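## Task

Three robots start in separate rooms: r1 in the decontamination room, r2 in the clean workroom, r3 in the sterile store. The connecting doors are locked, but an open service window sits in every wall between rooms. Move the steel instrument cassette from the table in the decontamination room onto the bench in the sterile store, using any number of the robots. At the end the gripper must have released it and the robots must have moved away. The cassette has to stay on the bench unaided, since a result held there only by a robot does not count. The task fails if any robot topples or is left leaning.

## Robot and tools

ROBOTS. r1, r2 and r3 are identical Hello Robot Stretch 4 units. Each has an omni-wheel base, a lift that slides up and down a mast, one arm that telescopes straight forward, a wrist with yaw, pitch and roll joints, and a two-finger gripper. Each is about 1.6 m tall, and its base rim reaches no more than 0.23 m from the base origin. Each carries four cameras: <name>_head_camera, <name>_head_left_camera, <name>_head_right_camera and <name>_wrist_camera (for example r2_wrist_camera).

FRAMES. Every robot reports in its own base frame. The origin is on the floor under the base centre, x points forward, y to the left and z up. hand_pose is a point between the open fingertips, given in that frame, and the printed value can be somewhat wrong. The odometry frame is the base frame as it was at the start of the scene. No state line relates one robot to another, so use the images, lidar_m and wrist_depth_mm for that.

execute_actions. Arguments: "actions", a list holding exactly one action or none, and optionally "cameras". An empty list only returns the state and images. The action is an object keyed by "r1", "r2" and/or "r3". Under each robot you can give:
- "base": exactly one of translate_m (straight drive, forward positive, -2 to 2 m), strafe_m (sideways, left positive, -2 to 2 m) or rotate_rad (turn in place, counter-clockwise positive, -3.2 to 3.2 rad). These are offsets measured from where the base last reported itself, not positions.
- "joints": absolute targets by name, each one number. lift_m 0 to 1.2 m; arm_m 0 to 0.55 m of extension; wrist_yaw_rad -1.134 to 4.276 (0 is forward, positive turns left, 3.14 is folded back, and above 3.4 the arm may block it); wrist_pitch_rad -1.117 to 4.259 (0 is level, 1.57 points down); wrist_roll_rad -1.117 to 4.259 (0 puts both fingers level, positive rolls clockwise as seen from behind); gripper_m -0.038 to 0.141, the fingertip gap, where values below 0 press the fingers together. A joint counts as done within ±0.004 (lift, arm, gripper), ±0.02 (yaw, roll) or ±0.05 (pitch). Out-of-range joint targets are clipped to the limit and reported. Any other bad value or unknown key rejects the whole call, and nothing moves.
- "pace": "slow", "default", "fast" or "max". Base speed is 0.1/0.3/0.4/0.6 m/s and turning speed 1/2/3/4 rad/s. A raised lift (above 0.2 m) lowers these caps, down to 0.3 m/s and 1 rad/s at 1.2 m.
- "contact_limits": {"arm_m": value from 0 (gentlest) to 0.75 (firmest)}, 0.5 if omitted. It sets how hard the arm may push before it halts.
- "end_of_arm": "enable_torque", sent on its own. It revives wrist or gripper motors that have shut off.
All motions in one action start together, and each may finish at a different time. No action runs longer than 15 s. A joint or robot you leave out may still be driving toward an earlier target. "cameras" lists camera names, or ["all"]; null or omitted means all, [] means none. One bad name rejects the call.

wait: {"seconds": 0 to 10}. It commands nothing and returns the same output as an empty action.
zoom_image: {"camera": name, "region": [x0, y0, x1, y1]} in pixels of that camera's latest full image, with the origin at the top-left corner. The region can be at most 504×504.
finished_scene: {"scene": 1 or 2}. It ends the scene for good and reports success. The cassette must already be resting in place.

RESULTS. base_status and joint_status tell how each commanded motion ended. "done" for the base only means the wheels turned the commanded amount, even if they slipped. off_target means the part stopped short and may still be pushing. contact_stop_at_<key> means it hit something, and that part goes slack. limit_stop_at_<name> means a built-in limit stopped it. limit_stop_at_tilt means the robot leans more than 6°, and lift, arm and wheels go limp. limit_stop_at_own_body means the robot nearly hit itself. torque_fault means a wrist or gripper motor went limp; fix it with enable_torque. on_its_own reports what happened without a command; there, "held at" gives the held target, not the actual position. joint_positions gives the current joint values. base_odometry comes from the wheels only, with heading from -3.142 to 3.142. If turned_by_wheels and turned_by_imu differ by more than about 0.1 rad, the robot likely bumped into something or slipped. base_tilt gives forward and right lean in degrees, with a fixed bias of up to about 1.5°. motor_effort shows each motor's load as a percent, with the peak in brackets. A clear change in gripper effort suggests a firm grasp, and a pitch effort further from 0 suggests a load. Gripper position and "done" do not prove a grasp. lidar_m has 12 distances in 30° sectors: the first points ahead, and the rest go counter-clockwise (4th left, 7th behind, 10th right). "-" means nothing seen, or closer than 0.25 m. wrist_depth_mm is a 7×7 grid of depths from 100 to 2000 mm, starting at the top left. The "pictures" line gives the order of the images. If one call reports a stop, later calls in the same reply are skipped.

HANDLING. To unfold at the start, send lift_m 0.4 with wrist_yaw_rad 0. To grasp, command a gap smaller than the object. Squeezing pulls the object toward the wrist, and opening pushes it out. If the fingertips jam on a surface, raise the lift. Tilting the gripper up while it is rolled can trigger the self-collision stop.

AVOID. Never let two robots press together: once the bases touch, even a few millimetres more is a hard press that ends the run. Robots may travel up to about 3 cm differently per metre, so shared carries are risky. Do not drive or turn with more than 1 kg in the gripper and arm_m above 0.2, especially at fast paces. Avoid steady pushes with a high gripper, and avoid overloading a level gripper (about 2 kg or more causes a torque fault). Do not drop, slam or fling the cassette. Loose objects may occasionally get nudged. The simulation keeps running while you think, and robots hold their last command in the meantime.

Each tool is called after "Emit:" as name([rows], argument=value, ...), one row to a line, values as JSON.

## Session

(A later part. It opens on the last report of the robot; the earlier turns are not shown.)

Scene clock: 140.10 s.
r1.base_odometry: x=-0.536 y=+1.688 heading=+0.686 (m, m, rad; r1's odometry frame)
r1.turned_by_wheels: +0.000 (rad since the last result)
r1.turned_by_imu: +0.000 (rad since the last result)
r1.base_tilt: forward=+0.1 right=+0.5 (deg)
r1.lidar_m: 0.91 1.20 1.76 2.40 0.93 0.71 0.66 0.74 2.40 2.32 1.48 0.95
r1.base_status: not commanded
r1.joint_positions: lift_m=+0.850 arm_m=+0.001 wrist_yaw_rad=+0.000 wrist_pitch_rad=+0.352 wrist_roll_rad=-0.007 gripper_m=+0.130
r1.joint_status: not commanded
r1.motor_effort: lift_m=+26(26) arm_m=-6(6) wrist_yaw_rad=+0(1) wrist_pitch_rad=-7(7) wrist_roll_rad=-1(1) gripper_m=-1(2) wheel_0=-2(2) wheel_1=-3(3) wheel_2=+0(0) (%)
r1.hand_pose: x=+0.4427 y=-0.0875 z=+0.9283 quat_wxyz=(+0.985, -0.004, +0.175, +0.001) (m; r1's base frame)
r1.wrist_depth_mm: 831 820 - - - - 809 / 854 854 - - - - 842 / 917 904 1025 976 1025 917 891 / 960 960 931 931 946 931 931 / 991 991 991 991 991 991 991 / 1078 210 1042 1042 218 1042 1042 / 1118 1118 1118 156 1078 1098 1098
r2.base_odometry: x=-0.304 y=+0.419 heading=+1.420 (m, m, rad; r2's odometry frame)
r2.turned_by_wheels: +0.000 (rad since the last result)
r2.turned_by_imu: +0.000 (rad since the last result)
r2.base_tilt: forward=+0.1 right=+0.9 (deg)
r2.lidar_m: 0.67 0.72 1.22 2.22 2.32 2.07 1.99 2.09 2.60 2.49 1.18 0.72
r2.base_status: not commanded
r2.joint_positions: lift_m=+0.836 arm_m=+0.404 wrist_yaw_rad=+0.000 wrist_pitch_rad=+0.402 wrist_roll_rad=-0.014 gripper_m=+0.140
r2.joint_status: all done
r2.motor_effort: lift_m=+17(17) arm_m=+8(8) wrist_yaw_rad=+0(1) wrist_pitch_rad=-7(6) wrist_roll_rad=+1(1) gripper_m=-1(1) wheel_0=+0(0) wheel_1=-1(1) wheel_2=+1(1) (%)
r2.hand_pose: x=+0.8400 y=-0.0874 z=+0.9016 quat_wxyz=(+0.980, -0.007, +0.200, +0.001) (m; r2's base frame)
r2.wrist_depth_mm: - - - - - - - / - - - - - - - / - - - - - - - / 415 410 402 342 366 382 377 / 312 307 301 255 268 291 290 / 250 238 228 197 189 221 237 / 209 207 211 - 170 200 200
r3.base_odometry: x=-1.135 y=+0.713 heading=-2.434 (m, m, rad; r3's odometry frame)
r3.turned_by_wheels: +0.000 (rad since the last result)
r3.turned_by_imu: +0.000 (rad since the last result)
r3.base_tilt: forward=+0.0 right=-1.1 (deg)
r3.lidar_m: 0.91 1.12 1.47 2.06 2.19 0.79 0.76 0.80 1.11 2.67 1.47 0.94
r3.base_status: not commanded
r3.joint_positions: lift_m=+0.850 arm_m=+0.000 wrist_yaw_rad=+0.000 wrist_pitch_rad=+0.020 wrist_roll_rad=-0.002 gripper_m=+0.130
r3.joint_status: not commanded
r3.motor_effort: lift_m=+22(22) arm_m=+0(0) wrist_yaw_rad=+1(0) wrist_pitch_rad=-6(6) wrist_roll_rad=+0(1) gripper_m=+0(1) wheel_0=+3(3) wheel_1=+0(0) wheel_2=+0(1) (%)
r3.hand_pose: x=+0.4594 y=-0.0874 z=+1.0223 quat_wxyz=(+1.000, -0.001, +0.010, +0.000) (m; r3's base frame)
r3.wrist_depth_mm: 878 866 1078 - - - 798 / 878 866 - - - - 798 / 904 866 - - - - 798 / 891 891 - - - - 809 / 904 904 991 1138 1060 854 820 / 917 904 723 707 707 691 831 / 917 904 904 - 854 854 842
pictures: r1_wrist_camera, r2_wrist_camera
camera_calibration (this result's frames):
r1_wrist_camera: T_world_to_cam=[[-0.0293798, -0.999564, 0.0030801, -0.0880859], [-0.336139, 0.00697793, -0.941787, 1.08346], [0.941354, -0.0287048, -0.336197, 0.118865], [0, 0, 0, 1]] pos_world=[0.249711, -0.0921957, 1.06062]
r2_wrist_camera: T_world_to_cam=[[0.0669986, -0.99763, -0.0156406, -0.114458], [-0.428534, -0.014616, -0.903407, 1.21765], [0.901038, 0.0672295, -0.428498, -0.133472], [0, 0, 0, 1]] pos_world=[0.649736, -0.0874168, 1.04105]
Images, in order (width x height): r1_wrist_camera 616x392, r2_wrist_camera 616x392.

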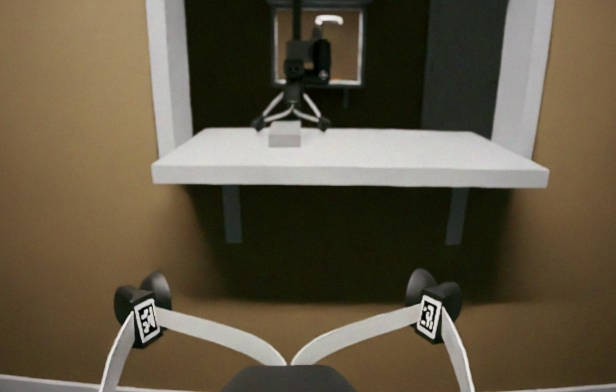

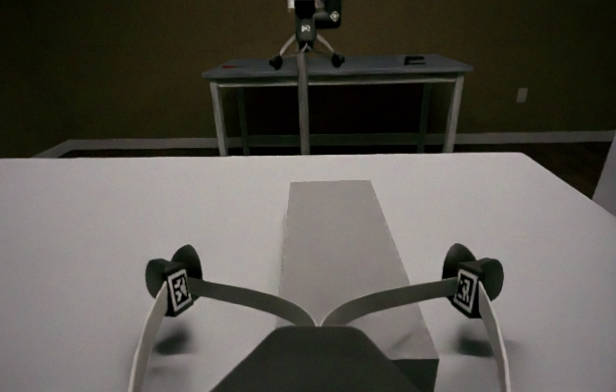

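Emit:
execute_actions([
  {"r2":{"base":{"strafe_m":-0.013},"joints":{"lift_m":0.822,"arm_m":0.42}}},
], cameras=[])

Emit:
execute_actions([
  {"r2":{"joints":{"gripper_m":0.02}}},
], cameras=[])

Emit:
execute_actions([
  {"r2":{"joints":{"lift_m":0.9}}},
], cameras=["r2_wrist_camera"])

Scene clock: 155.50 s.
r1.base_odometry: x=-0.536 y=+1.688 heading=+0.686 (m, m, rad; r1's odometry frame)
r1.turned_by_wheels: +0.000 (rad since the last result)
r1.turned_by_imu: +0.000 (rad since the last result)
r1.base_tilt: forward=+0.1 right=+0.6 (deg)
r1.lidar_m: 0.93 1.20 1.76 2.39 0.94 0.69 0.67 0.74 2.35 2.33 1.50 0.93
r1.base_status: not commanded
r1.joint_positions: lift_m=+0.850 arm_m=+0.001 wrist_yaw_rad=+0.000 wrist_pitch_rad=+0.352 wrist_roll_rad=-0.007 gripper_m=+0.130
r1.joint_status: not commanded
r1.motor_effort: lift_m=+26(26) arm_m=-6(6) wrist_yaw_rad=+0(0) wrist_pitch_rad=-7(6) wrist_roll_rad=-1(2) gripper_m=-2(1) wheel_0=-2(2) wheel_1=-3(4) wheel_2=+0(0) (%)
r1.hand_pose: x=+0.4427 y=-0.0875 z=+0.9283 quat_wxyz=(+0.985, -0.004, +0.175, +0.001) (m; r1's base frame)
r1.wrist_depth_mm: 820 820 - - - - 798 / 866 842 - - - - 854 / 904 904 991 976 1025 931 891 / 960 960 946 960 931 931 931 / 1008 1008 1008 991 991 991 991 / 1098 209 1025 1060 218 1042 1042 / 1118 1098 1098 156 1098 1098 1118
r2.base_odometry: x=-0.291 y=+0.417 heading=+1.420 (m, m, rad; r2's odometry frame)
r2.turned_by_wheels: +0.000 (rad since the last result)
r2.turned_by_imu: -0.001 (rad since the last result)
r2.base_tilt: forward=+0.1 right=+0.9 (deg)
r2.lidar_m: 0.68 0.71 1.21 2.24 2.34 2.08 2.00 2.11 2.57 2.48 1.18 0.71
r2.base_status: done
r2.joint_positions: lift_m=+0.822 arm_m=+0.419 wrist_yaw_rad=+0.000 wrist_pitch_rad=+0.401 wrist_roll_rad=-0.014 gripper_m=+0.140
r2.joint_status: all done
r2.motor_effort: lift_m=+16(15) arm_m=+8(12) wrist_yaw_rad=-1(0) wrist_pitch_rad=-3(7) wrist_roll_rad=+1(0) gripper_m=-3(2) wheel_0=-1(9) wheel_1=+0(8) wheel_2=+1(2) (%)
r2.hand_pose: x=+0.8551 y=-0.0874 z=+0.8880 quat_wxyz=(+0.980, -0.007, +0.199, +0.001) (m; r2's base frame)
r2.wrist_depth_mm: - - - - - - - / - - - - - - - / - - - - - - - / 382 377 373 294 359 353 349 / 289 285 281 224 262 272 271 / 232 221 200 174 184 205 220 / 194 191 190 - 160 185 185
r3.base_odometry: x=-1.135 y=+0.713 heading=-2.434 (m, m, rad; r3's odometry frame)
r3.turned_by_wheels: +0.000 (rad since the last result)
r3.turned_by_imu: -0.002 (rad since the last result)
r3.base_tilt: forward=+0.0 right=-1.1 (deg)
r3.lidar_m: 0.90 1.12 1.48 2.06 2.16 0.79 0.77 0.80 1.13 2.67 1.48 0.94
r3.base_status: not commanded
r3.joint_positions: lift_m=+0.850 arm_m=+0.000 wrist_yaw_rad=+0.000 wrist_pitch_rad=+0.020 wrist_roll_rad=-0.002 gripper_m=+0.130
r3.joint_status: not commanded
r3.motor_effort: lift_m=+23(23) arm_m=+0(0) wrist_yaw_rad=+2(1) wrist_pitch_rad=-6(6) wrist_roll_rad=+0(0) gripper_m=+0(1) wheel_0=+3(3) wheel_1=+0(0) wheel_2=-1(1) (%)
r3.hand_pose: x=+0.4594 y=-0.0874 z=+1.0223 quat_wxyz=(+1.000, -0.001, +0.010, +0.000) (m; r3's base frame)
r3.wrist_depth_mm: 878 866 1098 - - - 798 / 878 878 - - - - 798 / 891 866 - - - - 809 / 904 878 - - - - 809 / 904 904 991 1138 1060 854 820 / 917 904 723 707 715 691 831 / 917 904 878 - 854 842 842
pictures: none
No camera images: the call's "cameras" was empty. Leave "cameras" out to get every camera's image.

Scene clock: 157.67 s.
r1.base_odometry: x=-0.536 y=+1.688 heading=+0.686 (m, m, rad; r1's odometry frame)
r1.turned_by_wheels: +0.000 (rad since the last result)
r1.turned_by_imu: +0.000 (rad since the last result)
r1.base_tilt: forward=+0.0 right=+0.5 (deg)
r1.lidar_m: 0.93 1.19 1.76 2.38 0.93 0.70 0.69 0.76 2.38 2.32 1.52 0.95
r1.base_status: not commanded
r1.joint_positions: lift_m=+0.850 arm_m=+0.001 wrist_yaw_rad=+0.000 wrist_pitch_rad=+0.352 wrist_roll_rad=-0.007 gripper_m=+0.130
r1.joint_status: not commanded
r1.motor_effort: lift_m=+26(26) arm_m=-6(6) wrist_yaw_rad=-1(0) wrist_pitch_rad=-6(7) wrist_roll_rad=-2(2) gripper_m=+0(1) wheel_0=-1(2) wheel_1=-3(3) wheel_2=+0(0) (%)
r1.hand_pose: x=+0.4427 y=-0.0875 z=+0.9283 quat_wxyz=(+0.985, -0.004, +0.175, +0.001) (m; r1's base frame)
r1.wrist_depth_mm: 820 820 - - - - 798 / 866 866 - - - - 842 / 917 904 1008 976 1025 946 891 / 946 946 946 946 946 946 946 / 991 991 991 991 991 991 976 / 1042 210 1042 1060 217 1025 1042 / 1118 1118 1118 156 1118 1098 1118
r2.base_odometry: x=-0.291 y=+0.417 heading=+1.420 (m, m, rad; r2's odometry frame)
r2.turned_by_wheels: +0.000 (rad since the last result)
r2.turned_by_imu: -0.001 (rad since the last result)
r2.base_tilt: forward=+0.1 right=+1.0 (deg)
r2.lidar_m: 0.69 0.72 1.22 2.23 2.34 2.06 1.99 2.09 2.59 2.49 1.17 0.71
r2.base_status: not commanded
r2.joint_positions: lift_m=+0.822 arm_m=+0.419 wrist_yaw_rad=+0.000 wrist_pitch_rad=+0.404 wrist_roll_rad=-0.014 gripper_m=+0.021
r2.joint_status: all done
r2.motor_effort: lift_m=+17(17) arm_m=+8(8) wrist_yaw_rad=-1(2) wrist_pitch_rad=-12(13) wrist_roll_rad=+2(2) gripper_m=-30(28) wheel_0=-1(1) wheel_1=-1(1) wheel_2=+1(1) (%)
r2.hand_pose: x=+0.8548 y=-0.0873 z=+0.8870 quat_wxyz=(+0.980, -0.007, +0.201, +0.002) (m; r2's base frame)
r2.wrist_depth_mm: - - - - - - - / - - - - - - - / - - - - - - - / 375 368 364 283 349 343 342 / 283 281 274 215 236 267 263 / 229 217 186 174 179 177 215 / 191 183 187 - 149 182 182
r3.base_odometry: x=-1.135 y=+0.713 heading=-2.434 (m, m, rad; r3's odometry frame)
r3.turned_by_wheels: +0.000 (rad since the last result)
r3.turned_by_imu: -0.001 (rad since the last result)
r3.base_tilt: forward=+0.0 right=-1.2 (deg)
r3.lidar_m: 0.90 1.11 1.50 2.06 2.15 0.79 0.76 0.80 1.11 2.67 1.47 0.95
r3.base_status: not commanded
r3.joint_positions: lift_m=+0.850 arm_m=+0.000 wrist_yaw_rad=+0.000 wrist_pitch_rad=+0.020 wrist_roll_rad=-0.002 gripper_m=+0.130
r3.joint_status: not commanded
r3.motor_effort: lift_m=+22(23) arm_m=-1(1) wrist_yaw_rad=+2(0) wrist_pitch_rad=-7(7) wrist_roll_rad=+0(0) gripper_m=-1(0) wheel_0=+3(3) wheel_1=+0(0) wheel_2=+0(1) (%)
r3.hand_pose: x=+0.4594 y=-0.0874 z=+1.0223 quat_wxyz=(+1.000, -0.001, +0.010, +0.000) (m; r3's base frame)
r3.wrist_depth_mm: 878 854 1098 - - - 798 / 891 878 - - - - 798 / 904 878 - - - - 820 / 891 878 - - - - 820 / 904 891 991 1118 1060 854 820 / 904 904 723 707 707 691 831 / 931 891 891 - 866 842 842
pictures: none
No camera images: the call's "cameras" was empty. Leave "cameras" out to get every camera's image.

Scene clock: 158.97 s.
r1.base_odometry: x=-0.536 y=+1.688 heading=+0.686 (m, m, rad; r1's odometry frame)
r1.turned_by_wheels: +0.000 (rad since the last result)
r1.turned_by_imu: +0.000 (rad since the last result)
r1.base_tilt: forward=+0.1 right=+0.6 (deg)
r1.lidar_m: 0.91 1.22 1.77 2.40 0.93 0.72 0.65 0.74 2.39 2.32 1.50 0.96
r1.base_status: not commanded
r1.joint_positions: lift_m=+0.850 arm_m=+0.001 wrist_yaw_rad=+0.000 wrist_pitch_rad=+0.352 wrist_roll_rad=-0.007 gripper_m=+0.130
r1.joint_status: not commanded
r1.motor_effort: lift_m=+26(26) arm_m=-7(6) wrist_yaw_rad=+1(1) wrist_pitch_rad=-6(7) wrist_roll_rad=-1(1) gripper_m=+1(1) wheel_0=-2(2) wheel_1=-3(3) wheel_2=+0(0) (%)
r1.hand_pose: x=+0.4427 y=-0.0875 z=+0.9283 quat_wxyz=(+0.985, -0.004, +0.175, +0.001) (m; r1's base frame)
r1.wrist_depth_mm: 831 842 - - - - 788 / 866 854 - - - - 842 / 891 891 991 1025 1025 931 891 / 976 960 960 946 946 946 931 / 1008 991 1008 991 991 976 991 / 1078 210 1060 1042 218 1042 1060 / 1118 1118 1098 156 1118 1098 1118
r2.base_odometry: x=-0.291 y=+0.417 heading=+1.420 (m, m, rad; r2's odometry frame)
r2.turned_by_wheels: +0.000 (rad since the last result)
r2.turned_by_imu: +0.000 (rad since the last result)
r2.base_tilt: forward=+0.0 right=+1.0 (deg)
r2.lidar_m: 0.67 0.70 1.21 2.23 2.34 2.07 1.99 2.10 2.58 2.49 1.19 0.71
r2.base_status: not commanded
r2.joint_positions: lift_m=+0.900 arm_m=+0.419 wrist_yaw_rad=+0.000 wrist_pitch_rad=+0.406 wrist_roll_rad=-0.014 gripper_m=+0.021
r2.joint_status: all done
r2.motor_effort: lift_m=+23(24) arm_m=+8(8) wrist_yaw_rad=-2(1) wrist_pitch_rad=-15(17) wrist_roll_rad=+3(2) gripper_m=-29(30) wheel_0=-1(0) wheel_1=-1(1) wheel_2=+1(1) (%)
r2.hand_pose: x=+0.8547 y=-0.0873 z=+0.9641 quat_wxyz=(+0.979, -0.007, +0.201, +0.002) (m; r2's base frame)
r2.wrist_depth_mm: - - - 1366 - - - / - - - - - - - / - - - - - - - / - - - 286 - - - / 418 415 407 216 236 397 375 / 338 324 186 173 179 176 320 / 283 272 278 - 148 271 270
r3.base_odometry: x=-1.135 y=+0.713 heading=-2.434 (m, m, rad; r3's odometry frame)
r3.turned_by_wheels: +0.000 (rad since the last result)
r3.turned_by_imu: -0.001 (rad since the last result)
r3.base_tilt: forward=+0.0 right=-1.2 (deg)
r3.lidar_m: 0.90 1.12 1.47 2.04 2.19 0.78 0.76 0.80 1.12 2.67 1.46 0.93
r3.base_status: not commanded
r3.joint_positions: lift_m=+0.850 arm_m=+0.000 wrist_yaw_rad=+0.000 wrist_pitch_rad=+0.020 wrist_roll_rad=-0.002 gripper_m=+0.130
r3.joint_status: not commanded
r3.motor_effort: lift_m=+23(22) arm_m=+0(0) wrist_yaw_rad=+1(1) wrist_pitch_rad=-6(7) wrist_roll_rad=+0(0) gripper_m=-2(0) wheel_0=+4(3) wheel_1=+0(0) wheel_2=+0(1) (%)
r3.hand_pose: x=+0.4594 y=-0.0874 z=+1.0223 quat_wxyz=(+1.000, -0.001, +0.010, +0.000) (m; r3's base frame)
r3.wrist_depth_mm: 878 866 1098 - - - 809 / 891 878 - - - - 798 / 878 878 - - - - 820 / 891 878 - - - - 820 / 904 891 991 1138 1060 854 831 / 904 904 715 707 699 691 831 / 917 917 904 - 854 854 831
pictures: r2_wrist_camera
camera_calibration (this result's frames):
r2_wrist_camera: T_world_to_cam=[[0.0673901, -0.997604, -0.0156376, -0.114708], [-0.431715, -0.015026, -0.901885, 1.28167], [0.899489, 0.067529, -0.431693, -0.115481], [0, 0, 0, 1]] pos_world=[0.664922, -0.0873767, 1.10428]
Images, in order (width x height): r2_wrist_camera 616x392.

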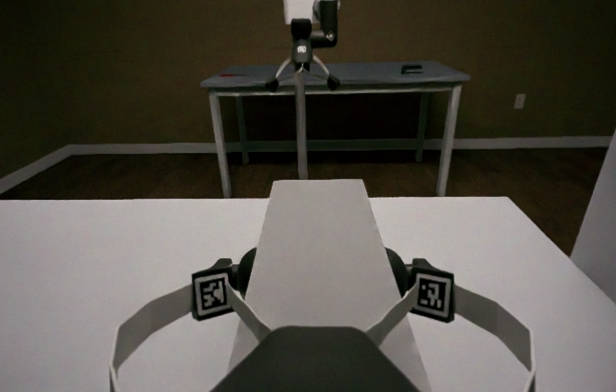

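Emit:
execute_actions([
  {"r2":{"base":{"translate_m":-1.0},"joints":{"arm_m":0,"lift_m":0.97},"pace":"fast"},"r3":{"base":{"translate_m":0.2},"joints":{"lift_m":0.97,"wrist_pitch_rad":0.4,"gripper_m":0.14}}},
], cameras=[])

Emit:
execute_actions([
  {"r2":{"base":{"rotate_rad":3.2}}},
], cameras=["r2_head_camera","r3_head_camera","r3_wrist_camera"])

Scene clock: 169.20 s.
r1.base_odometry: x=-0.536 y=+1.688 heading=+0.686 (m, m, rad; r1's odometry frame)
r1.turned_by_wheels: +0.000 (rad since the last result)
r1.turned_by_imu: +0.000 (rad since the last result)
r1.base_tilt: forward=+0.1 right=+0.6 (deg)
r1.lidar_m: 0.93 1.21 1.74 2.36 0.92 0.71 0.68 0.73 2.39 2.32 1.50 0.96
r1.base_status: not commanded
r1.joint_positions: lift_m=+0.850 arm_m=+0.001 wrist_yaw_rad=+0.000 wrist_pitch_rad=+0.352 wrist_roll_rad=-0.007 gripper_m=+0.130
r1.joint_status: not commanded
r1.motor_effort: lift_m=+26(26) arm_m=-6(6) wrist_yaw_rad=+0(0) wrist_pitch_rad=-6(6) wrist_roll_rad=+0(1) gripper_m=+0(1) wheel_0=-2(2) wheel_1=-3(3) wheel_2=-1(0) (%)
r1.hand_pose: x=+0.4427 y=-0.0875 z=+0.9283 quat_wxyz=(+0.985, -0.004, +0.175, +0.001) (m; r1's base frame)
r1.wrist_depth_mm: 809 820 - - - - 809 / 866 854 - - - - 842 / 904 917 1025 1008 1008 931 891 / 960 946 946 946 946 931 946 / 1008 1008 1008 1008 1008 1008 976 / 1060 210 1060 1060 217 1042 1060 / 1118 1138 1118 156 1098 1098 1098
r2.base_odometry: x=-0.442 y=-0.572 heading=+1.420 (m, m, rad; r2's odometry frame)
r2.turned_by_wheels: +0.000 (rad since the last result)
r2.turned_by_imu: +0.001 (rad since the last result)
r2.base_tilt: forward=+0.0 right=+0.9 (deg)
r2.lidar_m: 0.49 1.91 2.33 2.25 1.40 0.87 0.85 0.89 1.46 2.48 2.56 1.90
r2.base_status: done
r2.joint_positions: lift_m=+0.970 arm_m=+0.001 wrist_yaw_rad=+0.000 wrist_pitch_rad=+0.406 wrist_roll_rad=-0.014 gripper_m=+0.021
r2.joint_status: all done
r2.motor_effort: lift_m=+22(24) arm_m=-8(10) wrist_yaw_rad=+0(2) wrist_pitch_rad=-16(17) wrist_roll_rad=+2(0) gripper_m=-29(30) wheel_0=+0(4) wheel_1=+1(7) wheel_2=+1(9) (%)
r2.hand_pose: x=+0.4374 y=-0.0874 z=+1.0341 quat_wxyz=(+0.979, -0.007, +0.202, +0.001) (m; r2's base frame)
r2.wrist_depth_mm: 1499 1499 - - 1499 1430 1430 / 1537 1576 1618 1863 1576 1499 1499 / 1661 1708 1661 1661 1618 1618 1618 / 1863 1808 1863 287 1756 1756 1756 / 1983 1921 1921 216 237 1863 1863 / 1708 1618 186 172 179 176 1576 / 1430 1366 1397 - 148 1336 1366
r3.base_odometry: x=-1.287 y=+0.583 heading=-2.434 (m, m, rad; r3's odometry frame)
r3.turned_by_wheels: +0.000 (rad since the last result)
r3.turned_by_imu: -0.003 (rad since the last result)
r3.base_tilt: forward=+0.1 right=-1.2 (deg)
r3.lidar_m: 0.69 0.76 1.23 2.04 2.17 1.01 0.96 1.00 1.44 2.65 1.19 0.74
r3.base_status: done
r3.joint_positions: lift_m=+0.970 arm_m=+0.000 wrist_yaw_rad=+0.000 wrist_pitch_rad=+0.402 wrist_roll_rad=-0.002 gripper_m=+0.140
r3.joint_status: all done
r3.motor_effort: lift_m=+24(26) arm_m=+0(1) wrist_yaw_rad=+1(1) wrist_pitch_rad=-6(3) wrist_roll_rad=+0(0) gripper_m=+1(0) wheel_0=+2(10) wheel_1=+3(7) wheel_2=+0(11) (%)
r3.hand_pose: x=+0.4364 y=-0.0874 z=+1.0351 quat_wxyz=(+0.980, -0.001, +0.200, +0.000) (m; r3's base frame)
r3.wrist_depth_mm: 591 609 - - - - - / 627 634 - - - - 715 / 676 668 - - - - 723 / 715 723 788 759 732 715 661 / 778 759 609 597 585 554 559 / 854 842 831 788 788 788 798 / 917 917 891 - 866 866 854
pictures: none
No camera images: the call's "cameras" was empty. Leave "cameras" out to get every camera's image.

Scene clock: 172.37 s.
r1.base_odometry: x=-0.536 y=+1.688 heading=+0.686 (m, m, rad; r1's odometry frame)
r1.turned_by_wheels: +0.000 (rad since the last result)
r1.turned_by_imu: +0.000 (rad since the last result)
r1.base_tilt: forward=-0.1 right=+0.7 (deg)
r1.lidar_m: 0.89 1.19 1.75 2.39 0.95 0.72 0.67 0.73 2.41 2.31 1.50 0.94
r1.base_status: not commanded
r1.joint_positions: lift_m=+0.850 arm_m=+0.001 wrist_yaw_rad=+0.000 wrist_pitch_rad=+0.352 wrist_roll_rad=-0.007 gripper_m=+0.130
r1.joint_status: not commanded
r1.motor_effort: lift_m=+26(26) arm_m=-6(7) wrist_yaw_rad=-1(0) wrist_pitch_rad=-6(7) wrist_roll_rad=-1(2) gripper_m=-1(1) wheel_0=-2(2) wheel_1=-3(3) wheel_2=+0(0) (%)
r1.hand_pose: x=+0.4427 y=-0.0875 z=+0.9283 quat_wxyz=(+0.985, -0.004, +0.175, +0.001) (m; r1's base frame)
r1.wrist_depth_mm: 820 831 - - - - 809 / 854 866 - - - - 842 / 904 904 1008 991 1025 917 891 / 960 946 946 946 960 946 946 / 1025 1008 991 991 991 1008 991 / 1060 210 1042 1042 217 1042 1042 / 1138 1118 1118 156 1118 1118 1118
r2.base_odometry: x=-0.442 y=-0.572 heading=-1.663 (m, m, rad; r2's odometry frame)
r2.turned_by_wheels: +3.200 (rad since the last result)
r2.turned_by_imu: +3.144 (rad since the last result)
r2.base_tilt: forward=+0.0 right=+0.9 (deg)
r2.lidar_m: 0.50 0.84 1.55 2.47 2.43 1.88 1.71 1.98 2.31 2.25 1.31 0.82
r2.base_status: done
r2.joint_positions: lift_m=+0.970 arm_m=+0.001 wrist_yaw_rad=+0.000 wrist_pitch_rad=+0.406 wrist_roll_rad=-0.014 gripper_m=+0.021
r2.joint_status: not commanded
r2.motor_effort: lift_m=+22(22) arm_m=-8(8) wrist_yaw_rad=-1(2) wrist_pitch_rad=-17(17) wrist_roll_rad=+3(1) gripper_m=-29(28) wheel_0=-1(4) wheel_1=-2(4) wheel_2=+2(6) (%)
r2.hand_pose: x=+0.4374 y=-0.0873 z=+1.0342 quat_wxyz=(+0.979, -0.007, +0.201, +0.002) (m; r2's base frame)
r2.wrist_depth_mm: 750 750 - - - - 691 / 798 788 - - - - 699 / 866 842 1025 1008 976 931 741 / 946 878 759 285 683 668 750 / 1025 991 917 216 236 866 842 / 1118 1042 186 173 179 176 904 / 1229 1182 1118 - 148 1008 991
r3.base_odometry: x=-1.287 y=+0.583 heading=-2.434 (m, m, rad; r3's odometry frame)
r3.turned_by_wheels: +0.000 (rad since the last result)
r3.turned_by_imu: -0.001 (rad since the last result)
r3.base_tilt: forward=+0.1 right=-1.1 (deg)
r3.lidar_m: 0.70 0.75 1.24 2.04 2.17 1.02 0.95 1.01 1.42 2.66 1.20 0.73
r3.base_status: not commanded
r3.joint_positions: lift_m=+0.970 arm_m=+0.000 wrist_yaw_rad=+0.000 wrist_pitch_rad=+0.402 wrist_roll_rad=-0.002 gripper_m=+0.140
r3.joint_status: not commanded
r3.motor_effort: lift_m=+24(24) arm_m=+0(0) wrist_yaw_rad=+2(0) wrist_pitch_rad=-6(5) wrist_roll_rad=+0(1) gripper_m=-1(1) wheel_0=+3(2) wheel_1=+2(2) wheel_2=+0(0) (%)
r3.hand_pose: x=+0.4364 y=-0.0874 z=+1.0351 quat_wxyz=(+0.980, -0.001, +0.200, +0.000) (m; r3's base frame)
r3.wrist_depth_mm: 591 615 - - - - - / 627 634 - - - - 715 / 676 676 - - - - 723 / 723 715 788 759 741 723 668 / 788 759 609 597 580 554 559 / 854 842 820 788 788 788 778 / 931 917 891 - 854 866 854
pictures: r2_head_camera, r3_head_camera, r3_wrist_camera
camera_calibration (this result's frames):
r3_wrist_camera: T_world_to_cam=[[0.0267418, -0.99874, -0.0424582, -0.0474111], [-0.421167, 0.0272631, -0.906573, 1.17445], [0.906589, 0.0421254, -0.419907, 0.273135], [0, 0, 0, 1]] pos_world=[0.248287, -0.0908765, 1.17741]
Images, in order (width x height): r2_head_camera 420x560, r3_head_camera 420x560, r3_wrist_camera 616x392.

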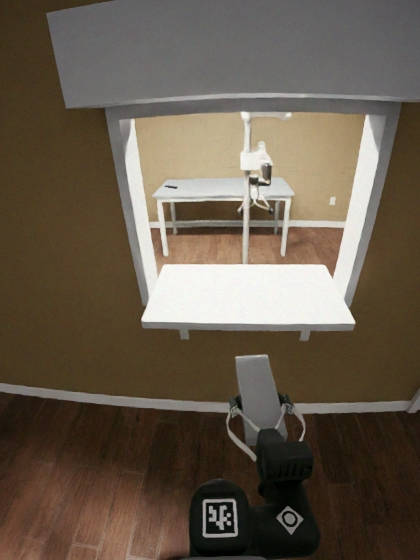

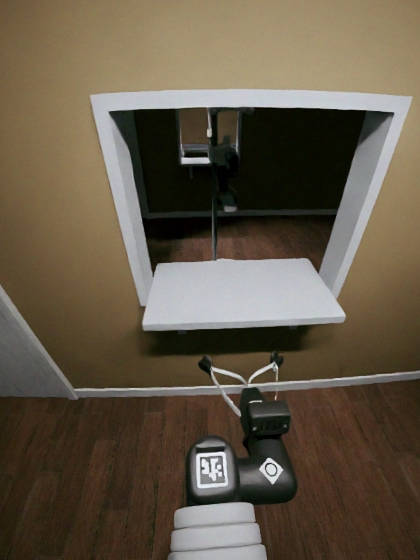

